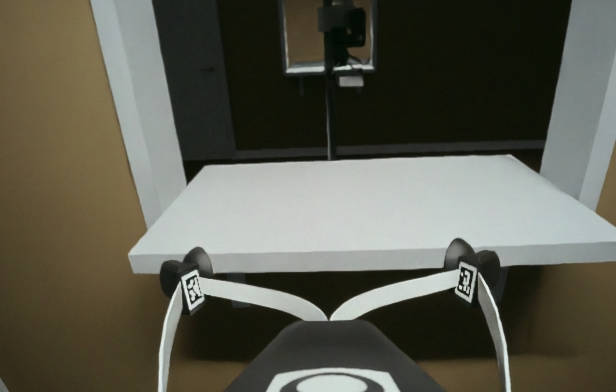

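Emit:
execute_actions([
  {"r2":{"base":{"translate_m":0.2},"joints":{"arm_m":0.44}}},
], cameras=[])

Emit:
execute_actions([
  {"r2":{"joints":{"lift_m":0.86}}},
], cameras=["r2_wrist_camera","r3_wrist_camera"])

Scene clock: 180.43 s.
r1.base_odometry: x=-0.536 y=+1.688 heading=+0.686 (m, m, rad; r1's odometry frame)
r1.turned_by_wheels: +0.000 (rad since the last result)
r1.turned_by_imu: +0.000 (rad since the last result)
r1.base_tilt: forward=+0.1 right=+0.7 (deg)
r1.lidar_m: 0.92 1.21 1.77 2.40 0.94 0.71 0.67 0.72 2.39 2.32 1.53 0.97
r1.base_status: not commanded
r1.joint_positions: lift_m=+0.850 arm_m=+0.001 wrist_yaw_rad=+0.000 wrist_pitch_rad=+0.352 wrist_roll_rad=-0.007 gripper_m=+0.130
r1.joint_status: not commanded
r1.motor_effort: lift_m=+26(26) arm_m=-6(6) wrist_yaw_rad=+0(1) wrist_pitch_rad=-6(6) wrist_roll_rad=-3(2) gripper_m=-3(1) wheel_0=-2(2) wheel_1=-3(3) wheel_2=+0(0) (%)
r1.hand_pose: x=+0.4427 y=-0.0875 z=+0.9283 quat_wxyz=(+0.985, -0.004, +0.175, +0.001) (m; r1's base frame)
r1.wrist_depth_mm: 820 831 - - - - 809 / 842 866 - - - - 854 / 904 904 991 1025 1025 917 891 / 946 946 946 946 946 917 931 / 1025 1008 976 1008 991 991 991 / 1078 210 1042 1042 217 1042 1042 / 1138 1118 1118 156 1118 1078 1098
r2.base_odometry: x=-0.461 y=-0.771 heading=-1.663 (m, m, rad; r2's odometry frame)
r2.turned_by_wheels: +0.000 (rad since the last result)
r2.turned_by_imu: -0.002 (rad since the last result)
r2.base_tilt: forward=+0.0 right=+1.0 (deg)
r2.lidar_m: 0.58 0.63 1.21 2.45 2.61 2.09 2.02 2.20 2.34 2.29 1.05 0.61
r2.base_status: done
r2.joint_positions: lift_m=+0.970 arm_m=+0.439 wrist_yaw_rad=+0.000 wrist_pitch_rad=+0.405 wrist_roll_rad=-0.014 gripper_m=+0.021
r2.joint_status: all done
r2.motor_effort: lift_m=+22(22) arm_m=+8(8) wrist_yaw_rad=-1(2) wrist_pitch_rad=-15(17) wrist_roll_rad=+1(1) gripper_m=-29(31) wheel_0=-1(5) wheel_1=+1(4) wheel_2=+1(8) (%)
r2.hand_pose: x=+0.8746 y=-0.0874 z=+1.0342 quat_wxyz=(+0.979, -0.007, +0.201, +0.002) (m; r2's base frame)
r2.wrist_depth_mm: - - - - 1042 - - / - - - - - - - / - - - - - - - / - - - 286 - - - / - - - 215 237 1983 1983 / 442 418 186 173 179 177 418 / 368 355 362 - 148 349 353
r3.base_odometry: x=-1.287 y=+0.583 heading=-2.434 (m, m, rad; r3's odometry frame)
r3.turned_by_wheels: +0.000 (rad since the last result)
r3.turned_by_imu: -0.002 (rad since the last result)
r3.base_tilt: forward=+0.0 right=-1.1 (deg)
r3.lidar_m: 0.71 0.76 1.24 2.04 2.17 1.01 0.95 0.99 1.41 2.65 1.17 0.74
r3.base_status: not commanded
r3.joint_positions: lift_m=+0.970 arm_m=+0.000 wrist_yaw_rad=+0.000 wrist_pitch_rad=+0.402 wrist_roll_rad=-0.002 gripper_m=+0.140
r3.joint_status: not commanded
r3.motor_effort: lift_m=+24(24) arm_m=-1(1) wrist_yaw_rad=+1(0) wrist_pitch_rad=-5(6) wrist_roll_rad=+0(0) gripper_m=+0(1) wheel_0=+2(3) wheel_1=+2(2) wheel_2=+0(1) (%)
r3.hand_pose: x=+0.4364 y=-0.0874 z=+1.0351 quat_wxyz=(+0.980, -0.001, +0.200, +0.000) (m; r3's base frame)
r3.wrist_depth_mm: 591 621 - - 866 - - / 621 634 - - - - 715 / 668 683 - - - - 723 / 723 723 788 759 732 715 668 / 788 759 609 597 580 554 559 / 854 831 831 788 788 788 788 / 946 904 891 - 854 866 854
pictures: none
No camera images: the call's "cameras" was empty. Leave "cameras" out to get every camera's image.

Scene clock: 181.93 s.
r1.base_odometry: x=-0.536 y=+1.688 heading=+0.686 (m, m, rad; r1's odometry frame)
r1.turned_by_wheels: +0.000 (rad since the last result)
r1.turned_by_imu: +0.000 (rad since the last result)
r1.base_tilt: forward=+0.1 right=+0.6 (deg)
r1.lidar_m: 0.89 1.20 1.76 2.39 0.88 0.71 0.67 0.75 2.42 2.33 1.51 0.96
r1.base_status: not commanded
r1.joint_positions: lift_m=+0.850 arm_m=+0.001 wrist_yaw_rad=+0.000 wrist_pitch_rad=+0.352 wrist_roll_rad=-0.007 gripper_m=+0.130
r1.joint_status: not commanded
r1.motor_effort: lift_m=+26(26) arm_m=-6(6) wrist_yaw_rad=+0(0) wrist_pitch_rad=-6(7) wrist_roll_rad=+0(3) gripper_m=+0(1) wheel_0=-2(2) wheel_1=-3(3) wheel_2=+0(1) (%)
r1.hand_pose: x=+0.4427 y=-0.0875 z=+0.9283 quat_wxyz=(+0.985, -0.004, +0.175, +0.001) (m; r1's base frame)
r1.wrist_depth_mm: 820 820 - - - - 809 / 854 842 - - - - 854 / 904 891 1008 1025 1008 931 891 / 946 960 960 946 960 931 931 / 1025 1008 1008 991 991 1008 991 / 1060 210 1042 1078 217 1025 1042 / 1138 1098 1118 156 1078 1118 1098
r2.base_odometry: x=-0.461 y=-0.771 heading=-1.663 (m, m, rad; r2's odometry frame)
r2.turned_by_wheels: +0.000 (rad since the last result)
r2.turned_by_imu: -0.001 (rad since the last result)
r2.base_tilt: forward=+0.1 right=+0.9 (deg)
r2.lidar_m: 0.59 0.63 1.22 2.43 2.62 2.09 2.03 2.18 2.33 2.28 1.05 0.60
r2.base_status: not commanded
r2.joint_positions: lift_m=+0.860 arm_m=+0.439 wrist_yaw_rad=+0.000 wrist_pitch_rad=+0.406 wrist_roll_rad=-0.014 gripper_m=+0.021
r2.joint_status: all done
r2.motor_effort: lift_m=+18(20) arm_m=+8(8) wrist_yaw_rad=-1(1) wrist_pitch_rad=-17(15) wrist_roll_rad=+2(0) gripper_m=-28(30) wheel_0=-1(1) wheel_1=+1(1) wheel_2=+1(1) (%)
r2.hand_pose: x=+0.8746 y=-0.0874 z=+0.9245 quat_wxyz=(+0.979, -0.007, +0.201, +0.002) (m; r2's base frame)
r2.wrist_depth_mm: - - - - - - - / - - - - - - - / - - - - - - - / - 452 449 286 430 - - / 349 345 340 215 237 329 325 / 282 268 185 173 179 177 265 / 236 227 231 - 148 225 224
r3.base_odometry: x=-1.287 y=+0.583 heading=-2.434 (m, m, rad; r3's odometry frame)
r3.turned_by_wheels: +0.000 (rad since the last result)
r3.turned_by_imu: -0.001 (rad since the last result)
r3.base_tilt: forward=+0.0 right=-1.2 (deg)
r3.lidar_m: 0.70 0.74 1.25 2.06 2.16 1.01 0.96 0.99 1.41 2.65 1.21 0.72
r3.base_status: not commanded
r3.joint_positions: lift_m=+0.970 arm_m=+0.000 wrist_yaw_rad=+0.000 wrist_pitch_rad=+0.402 wrist_roll_rad=-0.002 gripper_m=+0.140
r3.joint_status: not commanded
r3.motor_effort: lift_m=+24(24) arm_m=+0(0) wrist_yaw_rad=+1(1) wrist_pitch_rad=-5(5) wrist_roll_rad=+0(0) gripper_m=+2(0) wheel_0=+3(2) wheel_1=+2(2) wheel_2=+0(0) (%)
r3.hand_pose: x=+0.4364 y=-0.0874 z=+1.0351 quat_wxyz=(+0.980, -0.001, +0.200, +0.000) (m; r3's base frame)
r3.wrist_depth_mm: 591 615 - - - - - / 627 634 - - 917 - 715 / 668 683 - - - - 715 / 723 707 788 768 668 715 668 / 788 750 609 603 580 554 564 / 854 831 820 768 788 788 788 / 931 917 891 - 854 866 866
pictures: r2_wrist_camera, r3_wrist_camera
camera_calibration (this result's frames):
r2_wrist_camera: T_world_to_cam=[[0.0672069, -0.997616, -0.0156582, -0.116539], [-0.431896, -0.0149414, -0.9018, 1.2546], [0.899416, 0.0673698, -0.431871, -0.150289], [0, 0, 0, 1]] pos_world=[0.684861, -0.0873905, 1.06467]
r3_wrist_camera: T_world_to_cam=[[0.0267417, -0.99874, -0.0424581, -0.0474112], [-0.421167, 0.027263, -0.906573, 1.17445], [0.906589, 0.0421253, -0.419907, 0.273136], [0, 0, 0, 1]] pos_world=[0.248287, -0.0908765, 1.17741]
Images, in order (width x height): r2_wrist_camera 616x392, r3_wrist_camera 616x392.

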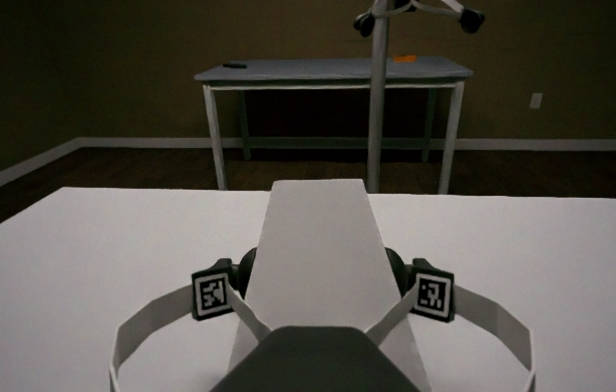

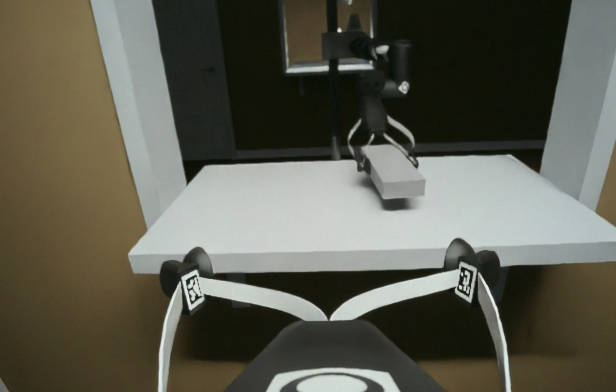

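Same height (0.822).

Emit:
execute_actions([
  {"r2":{"joints":{"lift_m":0.821},"pace":"slow"},"r3":{"base":{"strafe_m":-0.13}}},
], cameras=[])

Emit:
execute_actions([
  {"r2":{"joints":{"gripper_m":0.13}}},
], cameras=[])

Emit:
execute_actions([
  {"r2":{"joints":{"arm_m":0,"lift_m":0.87},"base":{"translate_m":-0.3}},"r3":{"joints":{"arm_m":0.2}}},
], cameras=["r3_head_camera","r3_wrist_camera"])

Scene clock: 191.50 s.
r1.base_odometry: x=-0.536 y=+1.688 heading=+0.686 (m, m, rad; r1's odometry frame)
r1.turned_by_wheels: +0.000 (rad since the last result)
r1.turned_by_imu: +0.000 (rad since the last result)
r1.base_tilt: forward=+0.0 right=+0.5 (deg)
r1.lidar_m: 0.92 1.18 1.73 2.40 0.91 0.71 0.68 0.75 2.37 2.32 1.51 0.94
r1.base_status: not commanded
r1.joint_positions: lift_m=+0.850 arm_m=+0.001 wrist_yaw_rad=+0.000 wrist_pitch_rad=+0.352 wrist_roll_rad=-0.007 gripper_m=+0.130
r1.joint_status: not commanded
r1.motor_effort: lift_m=+26(26) arm_m=-6(6) wrist_yaw_rad=+0(1) wrist_pitch_rad=-6(7) wrist_roll_rad=-3(3) gripper_m=+0(3) wheel_0=-2(2) wheel_1=-3(3) wheel_2=-1(0) (%)
r1.hand_pose: x=+0.4427 y=-0.0875 z=+0.9283 quat_wxyz=(+0.985, -0.004, +0.175, +0.001) (m; r1's base frame)
r1.wrist_depth_mm: 831 831 - - - - 798 / 866 866 - - - - 854 / 904 904 1008 1008 1042 931 904 / 960 946 946 946 946 931 946 / 1025 1008 1008 991 991 1008 991 / 1078 209 1042 1042 216 1042 1060 / 1138 1098 1118 156 1118 1098 1118
r2.base_odometry: x=-0.461 y=-0.771 heading=-1.663 (m, m, rad; r2's odometry frame)
r2.turned_by_wheels: +0.000 (rad since the last result)
r2.turned_by_imu: -0.002 (rad since the last result)
r2.base_tilt: forward=+0.0 right=+1.0 (deg)
r2.lidar_m: 0.57 0.63 1.22 2.45 2.60 2.08 2.03 2.18 2.33 2.27 1.05 0.60
r2.base_status: not commanded
r2.joint_positions: lift_m=+0.821 arm_m=+0.439 wrist_yaw_rad=+0.000 wrist_pitch_rad=+0.404 wrist_roll_rad=-0.014 gripper_m=+0.021
r2.joint_status: all done
r2.motor_effort: lift_m=+17(18) arm_m=+8(8) wrist_yaw_rad=-1(1) wrist_pitch_rad=-12(17) wrist_roll_rad=+1(1) gripper_m=-29(29) wheel_0=-1(1) wheel_1=+1(0) wheel_2=+1(1) (%)
r2.hand_pose: x=+0.8748 y=-0.0874 z=+0.8860 quat_wxyz=(+0.980, -0.007, +0.201, +0.002) (m; r2's base frame)
r2.wrist_depth_mm: - - - - - - - / - - - - - - - / - - - - - - - / 373 368 359 282 349 343 340 / 282 279 276 215 236 265 264 / 227 217 186 173 179 177 214 / 190 182 186 - 150 182 181
r3.base_odometry: x=-1.372 y=+0.682 heading=-2.434 (m, m, rad; r3's odometry frame)
r3.turned_by_wheels: +0.000 (rad since the last result)
r3.turned_by_imu: -0.002 (rad since the last result)
r3.base_tilt: forward=-0.1 right=-1.2 (deg)
r3.lidar_m: 0.70 0.75 1.27 2.17 2.30 1.01 0.96 1.01 2.62 2.53 1.20 0.74
r3.base_status: done
r3.joint_positions: lift_m=+0.970 arm_m=+0.000 wrist_yaw_rad=+0.000 wrist_pitch_rad=+0.402 wrist_roll_rad=-0.002 gripper_m=+0.140
r3.joint_status: not commanded
r3.motor_effort: lift_m=+24(24) arm_m=+0(0) wrist_yaw_rad=+1(1) wrist_pitch_rad=-6(6) wrist_roll_rad=+0(0) gripper_m=-1(2) wheel_0=+2(10) wheel_1=-2(10) wheel_2=+0(1) (%)
r3.hand_pose: x=+0.4364 y=-0.0874 z=+1.0351 quat_wxyz=(+0.980, -0.001, +0.200, +0.000) (m; r3's base frame)
r3.wrist_depth_mm: 609 - - - - - 559 / 627 - - - - - 591 / 676 - - - - - 621 / 715 759 788 723 750 691 668 / 768 603 609 603 580 549 715 / 854 842 820 778 778 788 788 / 931 904 891 - 866 854 842
pictures: none
No camera images: the call's "cameras" was empty. Leave "cameras" out to get every camera's image.

Scene clock: 193.50 s.
r1.base_odometry: x=-0.536 y=+1.688 heading=+0.686 (m, m, rad; r1's odometry frame)
r1.turned_by_wheels: +0.000 (rad since the last result)
r1.turned_by_imu: +0.000 (rad since the last result)
r1.base_tilt: forward=+0.2 right=+0.8 (deg)
r1.lidar_m: 0.91 1.18 1.75 2.39 0.94 0.68 0.68 0.74 2.39 2.32 1.53 0.97
r1.base_status: not commanded
r1.joint_positions: lift_m=+0.850 arm_m=+0.001 wrist_yaw_rad=+0.000 wrist_pitch_rad=+0.352 wrist_roll_rad=-0.007 gripper_m=+0.130
r1.joint_status: not commanded
r1.motor_effort: lift_m=+26(26) arm_m=-6(6) wrist_yaw_rad=+0(0) wrist_pitch_rad=-7(7) wrist_roll_rad=-1(1) gripper_m=+0(2) wheel_0=-2(2) wheel_1=-3(3) wheel_2=-1(1) (%)
r1.hand_pose: x=+0.4427 y=-0.0875 z=+0.9283 quat_wxyz=(+0.985, -0.004, +0.175, +0.001) (m; r1's base frame)
r1.wrist_depth_mm: 831 831 - - - - 798 / 854 866 - - - - 854 / 917 904 991 1008 1025 931 891 / 946 946 946 931 946 946 931 / 1008 1008 1025 991 991 991 991 / 1078 210 1042 1060 216 1042 1042 / 1138 1118 1118 156 1118 1098 1098
r2.base_odometry: x=-0.461 y=-0.771 heading=-1.663 (m, m, rad; r2's odometry frame)
r2.turned_by_wheels: +0.000 (rad since the last result)
r2.turned_by_imu: -0.001 (rad since the last result)
r2.base_tilt: forward=+0.0 right=+0.9 (deg)
r2.lidar_m: 0.58 0.64 1.25 2.44 2.59 2.07 2.03 2.18 2.33 2.27 1.08 0.61
r2.base_status: not commanded
r2.joint_positions: lift_m=+0.821 arm_m=+0.439 wrist_yaw_rad=+0.000 wrist_pitch_rad=+0.398 wrist_roll_rad=-0.014 gripper_m=+0.130
r2.joint_status: all done
r2.motor_effort: lift_m=+17(17) arm_m=+8(8) wrist_yaw_rad=+0(2) wrist_pitch_rad=+5(12) wrist_roll_rad=+0(1) gripper_m=-3(25) wheel_0=-1(1) wheel_1=+0(0) wheel_2=+0(1) (%)
r2.hand_pose: x=+0.8755 y=-0.0875 z=+0.8877 quat_wxyz=(+0.980, -0.007, +0.197, +0.001) (m; r2's base frame)
r2.wrist_depth_mm: - - - - - - - / - - - - - - - / - - - - - - - / 387 379 375 296 362 357 353 / 291 286 282 224 252 272 272 / 233 229 197 174 186 206 220 / 195 190 191 - 160 181 186
r3.base_odometry: x=-1.372 y=+0.682 heading=-2.434 (m, m, rad; r3's odometry frame)
r3.turned_by_wheels: +0.000 (rad since the last result)
r3.turned_by_imu: -0.001 (rad since the last result)
r3.base_tilt: forward=+0.0 right=-1.1 (deg)
r3.lidar_m: 0.71 0.75 1.28 2.19 2.31 1.01 0.97 1.01 2.62 2.52 1.21 0.73
r3.base_status: not commanded
r3.joint_positions: lift_m=+0.970 arm_m=+0.000 wrist_yaw_rad=+0.000 wrist_pitch_rad=+0.402 wrist_roll_rad=-0.002 gripper_m=+0.140
r3.joint_status: not commanded
r3.motor_effort: lift_m=+24(24) arm_m=+0(0) wrist_yaw_rad=+2(1) wrist_pitch_rad=-5(5) wrist_roll_rad=+1(0) gripper_m=+1(2) wheel_0=+2(3) wheel_1=-3(3) wheel_2=-1(0) (%)
r3.hand_pose: x=+0.4364 y=-0.0874 z=+1.0351 quat_wxyz=(+0.980, -0.001, +0.200, +0.000) (m; r3's base frame)
r3.wrist_depth_mm: 597 - - - - - 559 / 640 - - - - - 585 / 676 - - - - - 627 / 715 759 788 723 732 691 676 / 768 603 609 597 585 549 723 / 854 831 820 778 778 778 788 / 917 904 891 - 866 866 854
pictures: none
No camera images: the call's "cameras" was empty. Leave "cameras" out to get every camera's image.

Scene clock: 195.97 s.
r1.base_odometry: x=-0.536 y=+1.688 heading=+0.686 (m, m, rad; r1's odometry frame)
r1.turned_by_wheels: +0.000 (rad since the last result)
r1.turned_by_imu: +0.000 (rad since the last result)
r1.base_tilt: forward=-0.1 right=+0.7 (deg)
r1.lidar_m: 0.93 1.20 1.76 2.39 0.96 0.70 0.65 0.74 2.39 2.34 1.52 0.96
r1.base_status: not commanded
r1.joint_positions: lift_m=+0.850 arm_m=+0.001 wrist_yaw_rad=+0.000 wrist_pitch_rad=+0.352 wrist_roll_rad=-0.007 gripper_m=+0.130
r1.joint_status: not commanded
r1.motor_effort: lift_m=+26(26) arm_m=-6(6) wrist_yaw_rad=+1(1) wrist_pitch_rad=-7(7) wrist_roll_rad=-2(2) gripper_m=-1(1) wheel_0=-2(2) wheel_1=-3(3) wheel_2=-1(0) (%)
r1.hand_pose: x=+0.4427 y=-0.0875 z=+0.9283 quat_wxyz=(+0.985, -0.004, +0.175, +0.001) (m; r1's base frame)
r1.wrist_depth_mm: 820 831 - - - - 798 / 854 866 - - - - 854 / 904 904 1008 1008 1025 931 891 / 946 946 946 946 931 960 931 / 1008 1008 1008 1008 991 991 991 / 1060 210 1042 1042 217 1025 1060 / 1138 1118 1138 156 1138 1098 1078
r2.base_odometry: x=-0.433 y=-0.472 heading=-1.664 (m, m, rad; r2's odometry frame)
r2.turned_by_wheels: +0.000 (rad since the last result)
r2.turned_by_imu: +0.000 (rad since the last result)
r2.base_tilt: forward=+0.0 right=+0.9 (deg)
r2.lidar_m: 0.89 0.97 1.72 2.48 2.28 1.63 1.60 1.84 2.29 2.26 1.45 0.91
r2.base_status: done
r2.joint_positions: lift_m=+0.870 arm_m=+0.001 wrist_yaw_rad=+0.000 wrist_pitch_rad=+0.402 wrist_roll_rad=-0.014 gripper_m=+0.130
r2.joint_status: all done
r2.motor_effort: lift_m=+21(23) arm_m=-8(12) wrist_yaw_rad=-1(2) wrist_pitch_rad=-6(9) wrist_roll_rad=+1(0) gripper_m=-2(2) wheel_0=+0(4) wheel_1=-1(5) wheel_2=+0(9) (%)
r2.hand_pose: x=+0.4378 y=-0.0875 z=+0.9351 quat_wxyz=(+0.980, -0.007, +0.200, +0.001) (m; r2's base frame)
r2.wrist_depth_mm: 842 831 - - - - 732 / 904 866 - - - - 778 / 976 931 788 759 750 723 820 / 1042 1025 976 960 931 904 866 / 1138 1098 1060 1042 1008 960 946 / 1255 1182 1182 1098 1060 1042 1042 / 1308 1255 1255 - 1182 1118 1098
r3.base_odometry: x=-1.372 y=+0.682 heading=-2.434 (m, m, rad; r3's odometry frame)
r3.turned_by_wheels: +0.000 (rad since the last result)
r3.turned_by_imu: -0.001 (rad since the last result)
r3.base_tilt: forward=+0.1 right=-1.2 (deg)
r3.lidar_m: 0.71 0.75 1.27 2.19 2.31 1.00 0.95 1.02 2.63 2.54 1.20 0.73
r3.base_status: not commanded
r3.joint_positions: lift_m=+0.970 arm_m=+0.199 wrist_yaw_rad=+0.000 wrist_pitch_rad=+0.402 wrist_roll_rad=-0.002 gripper_m=+0.140
r3.joint_status: all done
r3.motor_effort: lift_m=+24(24) arm_m=+6(6) wrist_yaw_rad=+1(1) wrist_pitch_rad=-6(6) wrist_roll_rad=+0(1) gripper_m=+0(0) wheel_0=+2(2) wheel_1=-2(3) wheel_2=+0(1) (%)
r3.hand_pose: x=+0.6354 y=-0.0874 z=+1.0351 quat_wxyz=(+0.980, -0.001, +0.200, +0.000) (m; r3's base frame)
r3.wrist_depth_mm: - - - - - - - / - - - - - - - / 585 - - - - - 535 / 574 - 778 759 732 723 539 / 564 597 580 530 549 504 500 / 466 459 418 418 407 404 421 / 410 402 402 - 384 379 377
pictures: r3_head_camera, r3_wrist_camera
camera_calibration (this result's frames):
r3_wrist_camera: T_world_to_cam=[[0.0267998, -0.998739, -0.0424628, -0.052748], [-0.421323, 0.0272355, -0.906501, 1.25823], [0.906514, 0.0421846, -0.420062, 0.0929626], [0, 0, 0, 1]] pos_world=[0.447262, -0.0908715, 1.17739]
Images, in order (width x height): r3_head_camera 420x560, r3_wrist_camera 616x392.

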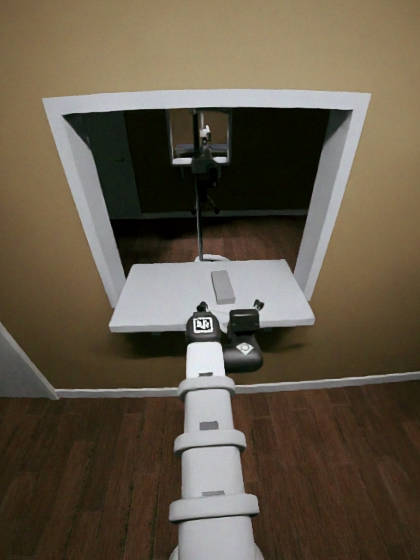

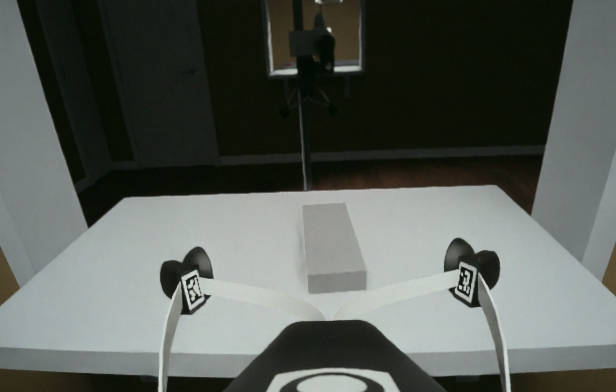

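Emit:
execute_actions([
  {"r3":{"joints":{"arm_m":0.475,"lift_m":0.9}}},
], cameras=[])

Emit:
execute_actions([
  {"r3":{"joints":{"lift_m":0.82}}},
], cameras=["r3_wrist_camera"])

Scene clock: 205.30 s.
r1.base_odometry: x=-0.536 y=+1.688 heading=+0.686 (m, m, rad; r1's odometry frame)
r1.turned_by_wheels: +0.000 (rad since the last result)
r1.turned_by_imu: +0.000 (rad since the last result)
r1.base_tilt: forward=+0.2 right=+0.6 (deg)
r1.lidar_m: 0.92 1.21 1.75 2.39 0.93 0.68 0.68 0.73 2.39 2.33 1.53 0.96
r1.base_status: not commanded
r1.joint_positions: lift_m=+0.850 arm_m=+0.001 wrist_yaw_rad=+0.000 wrist_pitch_rad=+0.352 wrist_roll_rad=-0.007 gripper_m=+0.130
r1.joint_status: not commanded
r1.motor_effort: lift_m=+26(26) arm_m=-7(6) wrist_yaw_rad=+0(0) wrist_pitch_rad=-5(7) wrist_roll_rad=-2(0) gripper_m=-1(1) wheel_0=-2(1) wheel_1=-3(3) wheel_2=-1(0) (%)
r1.hand_pose: x=+0.4427 y=-0.0875 z=+0.9283 quat_wxyz=(+0.985, -0.004, +0.175, +0.001) (m; r1's base frame)
r1.wrist_depth_mm: 831 820 - - - - 809 / 854 866 - - - - 842 / 904 904 1008 1008 1025 931 891 / 960 960 960 931 946 931 931 / 1042 991 991 1008 976 991 976 / 1078 211 1060 1042 217 1042 1042 / 1118 1138 1118 156 1118 1118 1098
r2.base_odometry: x=-0.433 y=-0.472 heading=-1.664 (m, m, rad; r2's odometry frame)
r2.turned_by_wheels: +0.000 (rad since the last result)
r2.turned_by_imu: -0.002 (rad since the last result)
r2.base_tilt: forward=+0.0 right=+1.0 (deg)
r2.lidar_m: 0.90 0.96 1.70 2.47 2.30 1.63 1.60 1.85 2.31 2.25 1.45 0.92
r2.base_status: not commanded
r2.joint_positions: lift_m=+0.870 arm_m=+0.001 wrist_yaw_rad=+0.000 wrist_pitch_rad=+0.402 wrist_roll_rad=-0.014 gripper_m=+0.130
r2.joint_status: not commanded
r2.motor_effort: lift_m=+21(21) arm_m=-8(8) wrist_yaw_rad=+0(0) wrist_pitch_rad=-6(6) wrist_roll_rad=-1(1) gripper_m=-2(2) wheel_0=+0(0) wheel_1=-1(1) wheel_2=+0(0) (%)
r2.hand_pose: x=+0.4378 y=-0.0875 z=+0.9351 quat_wxyz=(+0.980, -0.007, +0.200, +0.001) (m; r2's base frame)
r2.wrist_depth_mm: 842 820 - - - - 741 / 917 866 - 1808 - - 778 / 976 946 788 759 741 732 809 / 1060 1025 991 960 931 904 891 / 1138 1078 1060 1042 1008 946 931 / 1255 1205 1160 1078 1078 1008 1025 / 1308 1255 1255 - 1160 1138 1078
r3.base_odometry: x=-1.372 y=+0.682 heading=-2.434 (m, m, rad; r3's odometry frame)
r3.turned_by_wheels: +0.000 (rad since the last result)
r3.turned_by_imu: -0.002 (rad since the last result)
r3.base_tilt: forward=+0.1 right=-1.1 (deg)
r3.lidar_m: 0.70 0.76 1.26 2.16 2.31 0.99 0.98 1.02 2.64 2.52 1.20 0.73
r3.base_status: not commanded
r3.joint_positions: lift_m=+0.900 arm_m=+0.474 wrist_yaw_rad=+0.000 wrist_pitch_rad=+0.402 wrist_roll_rad=-0.002 gripper_m=+0.140
r3.joint_status: all done
r3.motor_effort: lift_m=+16(24) arm_m=+6(6) wrist_yaw_rad=+1(1) wrist_pitch_rad=-6(7) wrist_roll_rad=+0(0) gripper_m=+0(4) wheel_0=+2(3) wheel_1=-2(3) wheel_2=-1(1) (%)
r3.hand_pose: x=+0.9104 y=-0.0874 z=+0.9656 quat_wxyz=(+0.980, -0.001, +0.200, +0.000) (m; r3's base frame)
r3.wrist_depth_mm: - - - 1308 - - - / - - - - - - - / - - - - - - - / - - - - - - - / 466 455 445 436 424 387 404 / 362 353 325 289 293 314 324 / 300 293 300 - 289 276 277
pictures: none
No camera images: the call's "cameras" was empty. Leave "cameras" out to get every camera's image.

Scene clock: 206.63 s.
r1.base_odometry: x=-0.536 y=+1.688 heading=+0.686 (m, m, rad; r1's odometry frame)
r1.turned_by_wheels: +0.000 (rad since the last result)
r1.turned_by_imu: +0.000 (rad since the last result)
r1.base_tilt: forward=+0.1 right=+0.8 (deg)
r1.lidar_m: 0.91 1.19 1.77 2.42 0.92 0.70 0.66 0.72 2.39 2.34 1.51 0.96
r1.base_status: not commanded
r1.joint_positions: lift_m=+0.850 arm_m=+0.001 wrist_yaw_rad=+0.000 wrist_pitch_rad=+0.352 wrist_roll_rad=-0.007 gripper_m=+0.130
r1.joint_status: not commanded
r1.motor_effort: lift_m=+26(26) arm_m=-7(6) wrist_yaw_rad=+0(0) wrist_pitch_rad=-7(6) wrist_roll_rad=-1(3) gripper_m=+0(1) wheel_0=-2(2) wheel_1=-4(3) wheel_2=-1(1) (%)
r1.hand_pose: x=+0.4427 y=-0.0875 z=+0.9283 quat_wxyz=(+0.985, -0.004, +0.175, +0.001) (m; r1's base frame)
r1.wrist_depth_mm: 831 831 - - - - 798 / 854 854 - - - - 842 / 904 904 991 1025 1025 931 891 / 960 946 946 946 946 946 946 / 1008 1008 991 1008 991 991 991 / 1078 210 1042 1060 216 1042 1060 / 1138 1118 1098 155 1098 1098 1118
r2.base_odometry: x=-0.433 y=-0.472 heading=-1.664 (m, m, rad; r2's odometry frame)
r2.turned_by_wheels: +0.000 (rad since the last result)
r2.turned_by_imu: +0.000 (rad since the last result)
r2.base_tilt: forward=+0.0 right=+1.0 (deg)
r2.lidar_m: 0.88 0.97 1.71 2.47 2.31 1.62 1.58 1.85 2.30 2.24 1.45 0.92
r2.base_status: not commanded
r2.joint_positions: lift_m=+0.870 arm_m=+0.001 wrist_yaw_rad=+0.000 wrist_pitch_rad=+0.402 wrist_roll_rad=-0.014 gripper_m=+0.130
r2.joint_status: not commanded
r2.motor_effort: lift_m=+21(21) arm_m=-8(8) wrist_yaw_rad=+0(0) wrist_pitch_rad=-8(9) wrist_roll_rad=+2(1) gripper_m=-3(0) wheel_0=+0(0) wheel_1=-1(0) wheel_2=+0(0) (%)
r2.hand_pose: x=+0.4378 y=-0.0875 z=+0.9351 quat_wxyz=(+0.980, -0.007, +0.200, +0.001) (m; r2's base frame)
r2.wrist_depth_mm: 831 831 - - - - 732 / 917 891 - 1025 - - 778 / 976 931 788 759 741 732 820 / 1060 1008 991 976 931 917 878 / 1118 1078 1042 1025 1008 960 946 / 1255 1182 1160 1060 1078 1025 1025 / 1281 1255 1229 - 1160 1138 1098
r3.base_odometry: x=-1.372 y=+0.682 heading=-2.434 (m, m, rad; r3's odometry frame)
r3.turned_by_wheels: +0.000 (rad since the last result)
r3.turned_by_imu: -0.001 (rad since the last result)
r3.base_tilt: forward=+0.0 right=-1.1 (deg)
r3.lidar_m: 0.69 0.75 1.28 2.19 2.27 1.02 0.96 1.01 2.62 2.54 1.19 0.73
r3.base_status: not commanded
r3.joint_positions: lift_m=+0.820 arm_m=+0.474 wrist_yaw_rad=+0.000 wrist_pitch_rad=+0.402 wrist_roll_rad=-0.002 gripper_m=+0.140
r3.joint_status: all done
r3.motor_effort: lift_m=+16(16) arm_m=+6(6) wrist_yaw_rad=+0(1) wrist_pitch_rad=-6(5) wrist_roll_rad=+0(1) gripper_m=+1(1) wheel_0=+2(2) wheel_1=-3(3) wheel_2=-1(1) (%)
r3.hand_pose: x=+0.9104 y=-0.0874 z=+0.8856 quat_wxyz=(+0.980, -0.001, +0.200, +0.000) (m; r3's base frame)
r3.wrist_depth_mm: - - - 1281 - - - / - - - - - - - / - - - - - - - / 430 415 402 345 373 364 357 / 309 303 296 234 240 259 268 / 240 236 216 177 174 209 216 / 200 195 200 - 154 181 184
pictures: r3_wrist_camera
camera_calibration (this result's frames):
r3_wrist_camera: T_world_to_cam=[[0.0268124, -0.998738, -0.0424643, -0.0664685], [-0.421371, 0.0272294, -0.906479, 1.23868], [0.906492, 0.0421981, -0.42011, -0.219032], [0, 0, 0, 1]] pos_world=[0.722276, -0.0908703, 1.028]
Images, in order (width x height): r3_wrist_camera 616x392.

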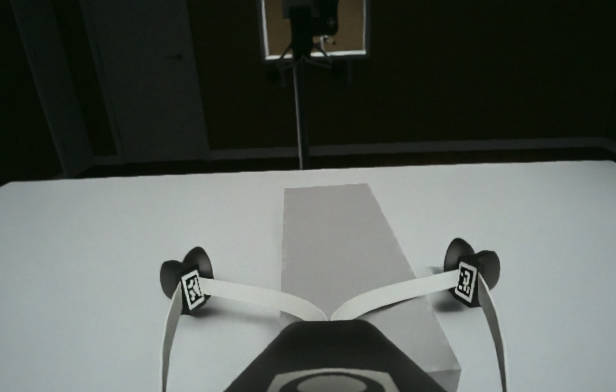

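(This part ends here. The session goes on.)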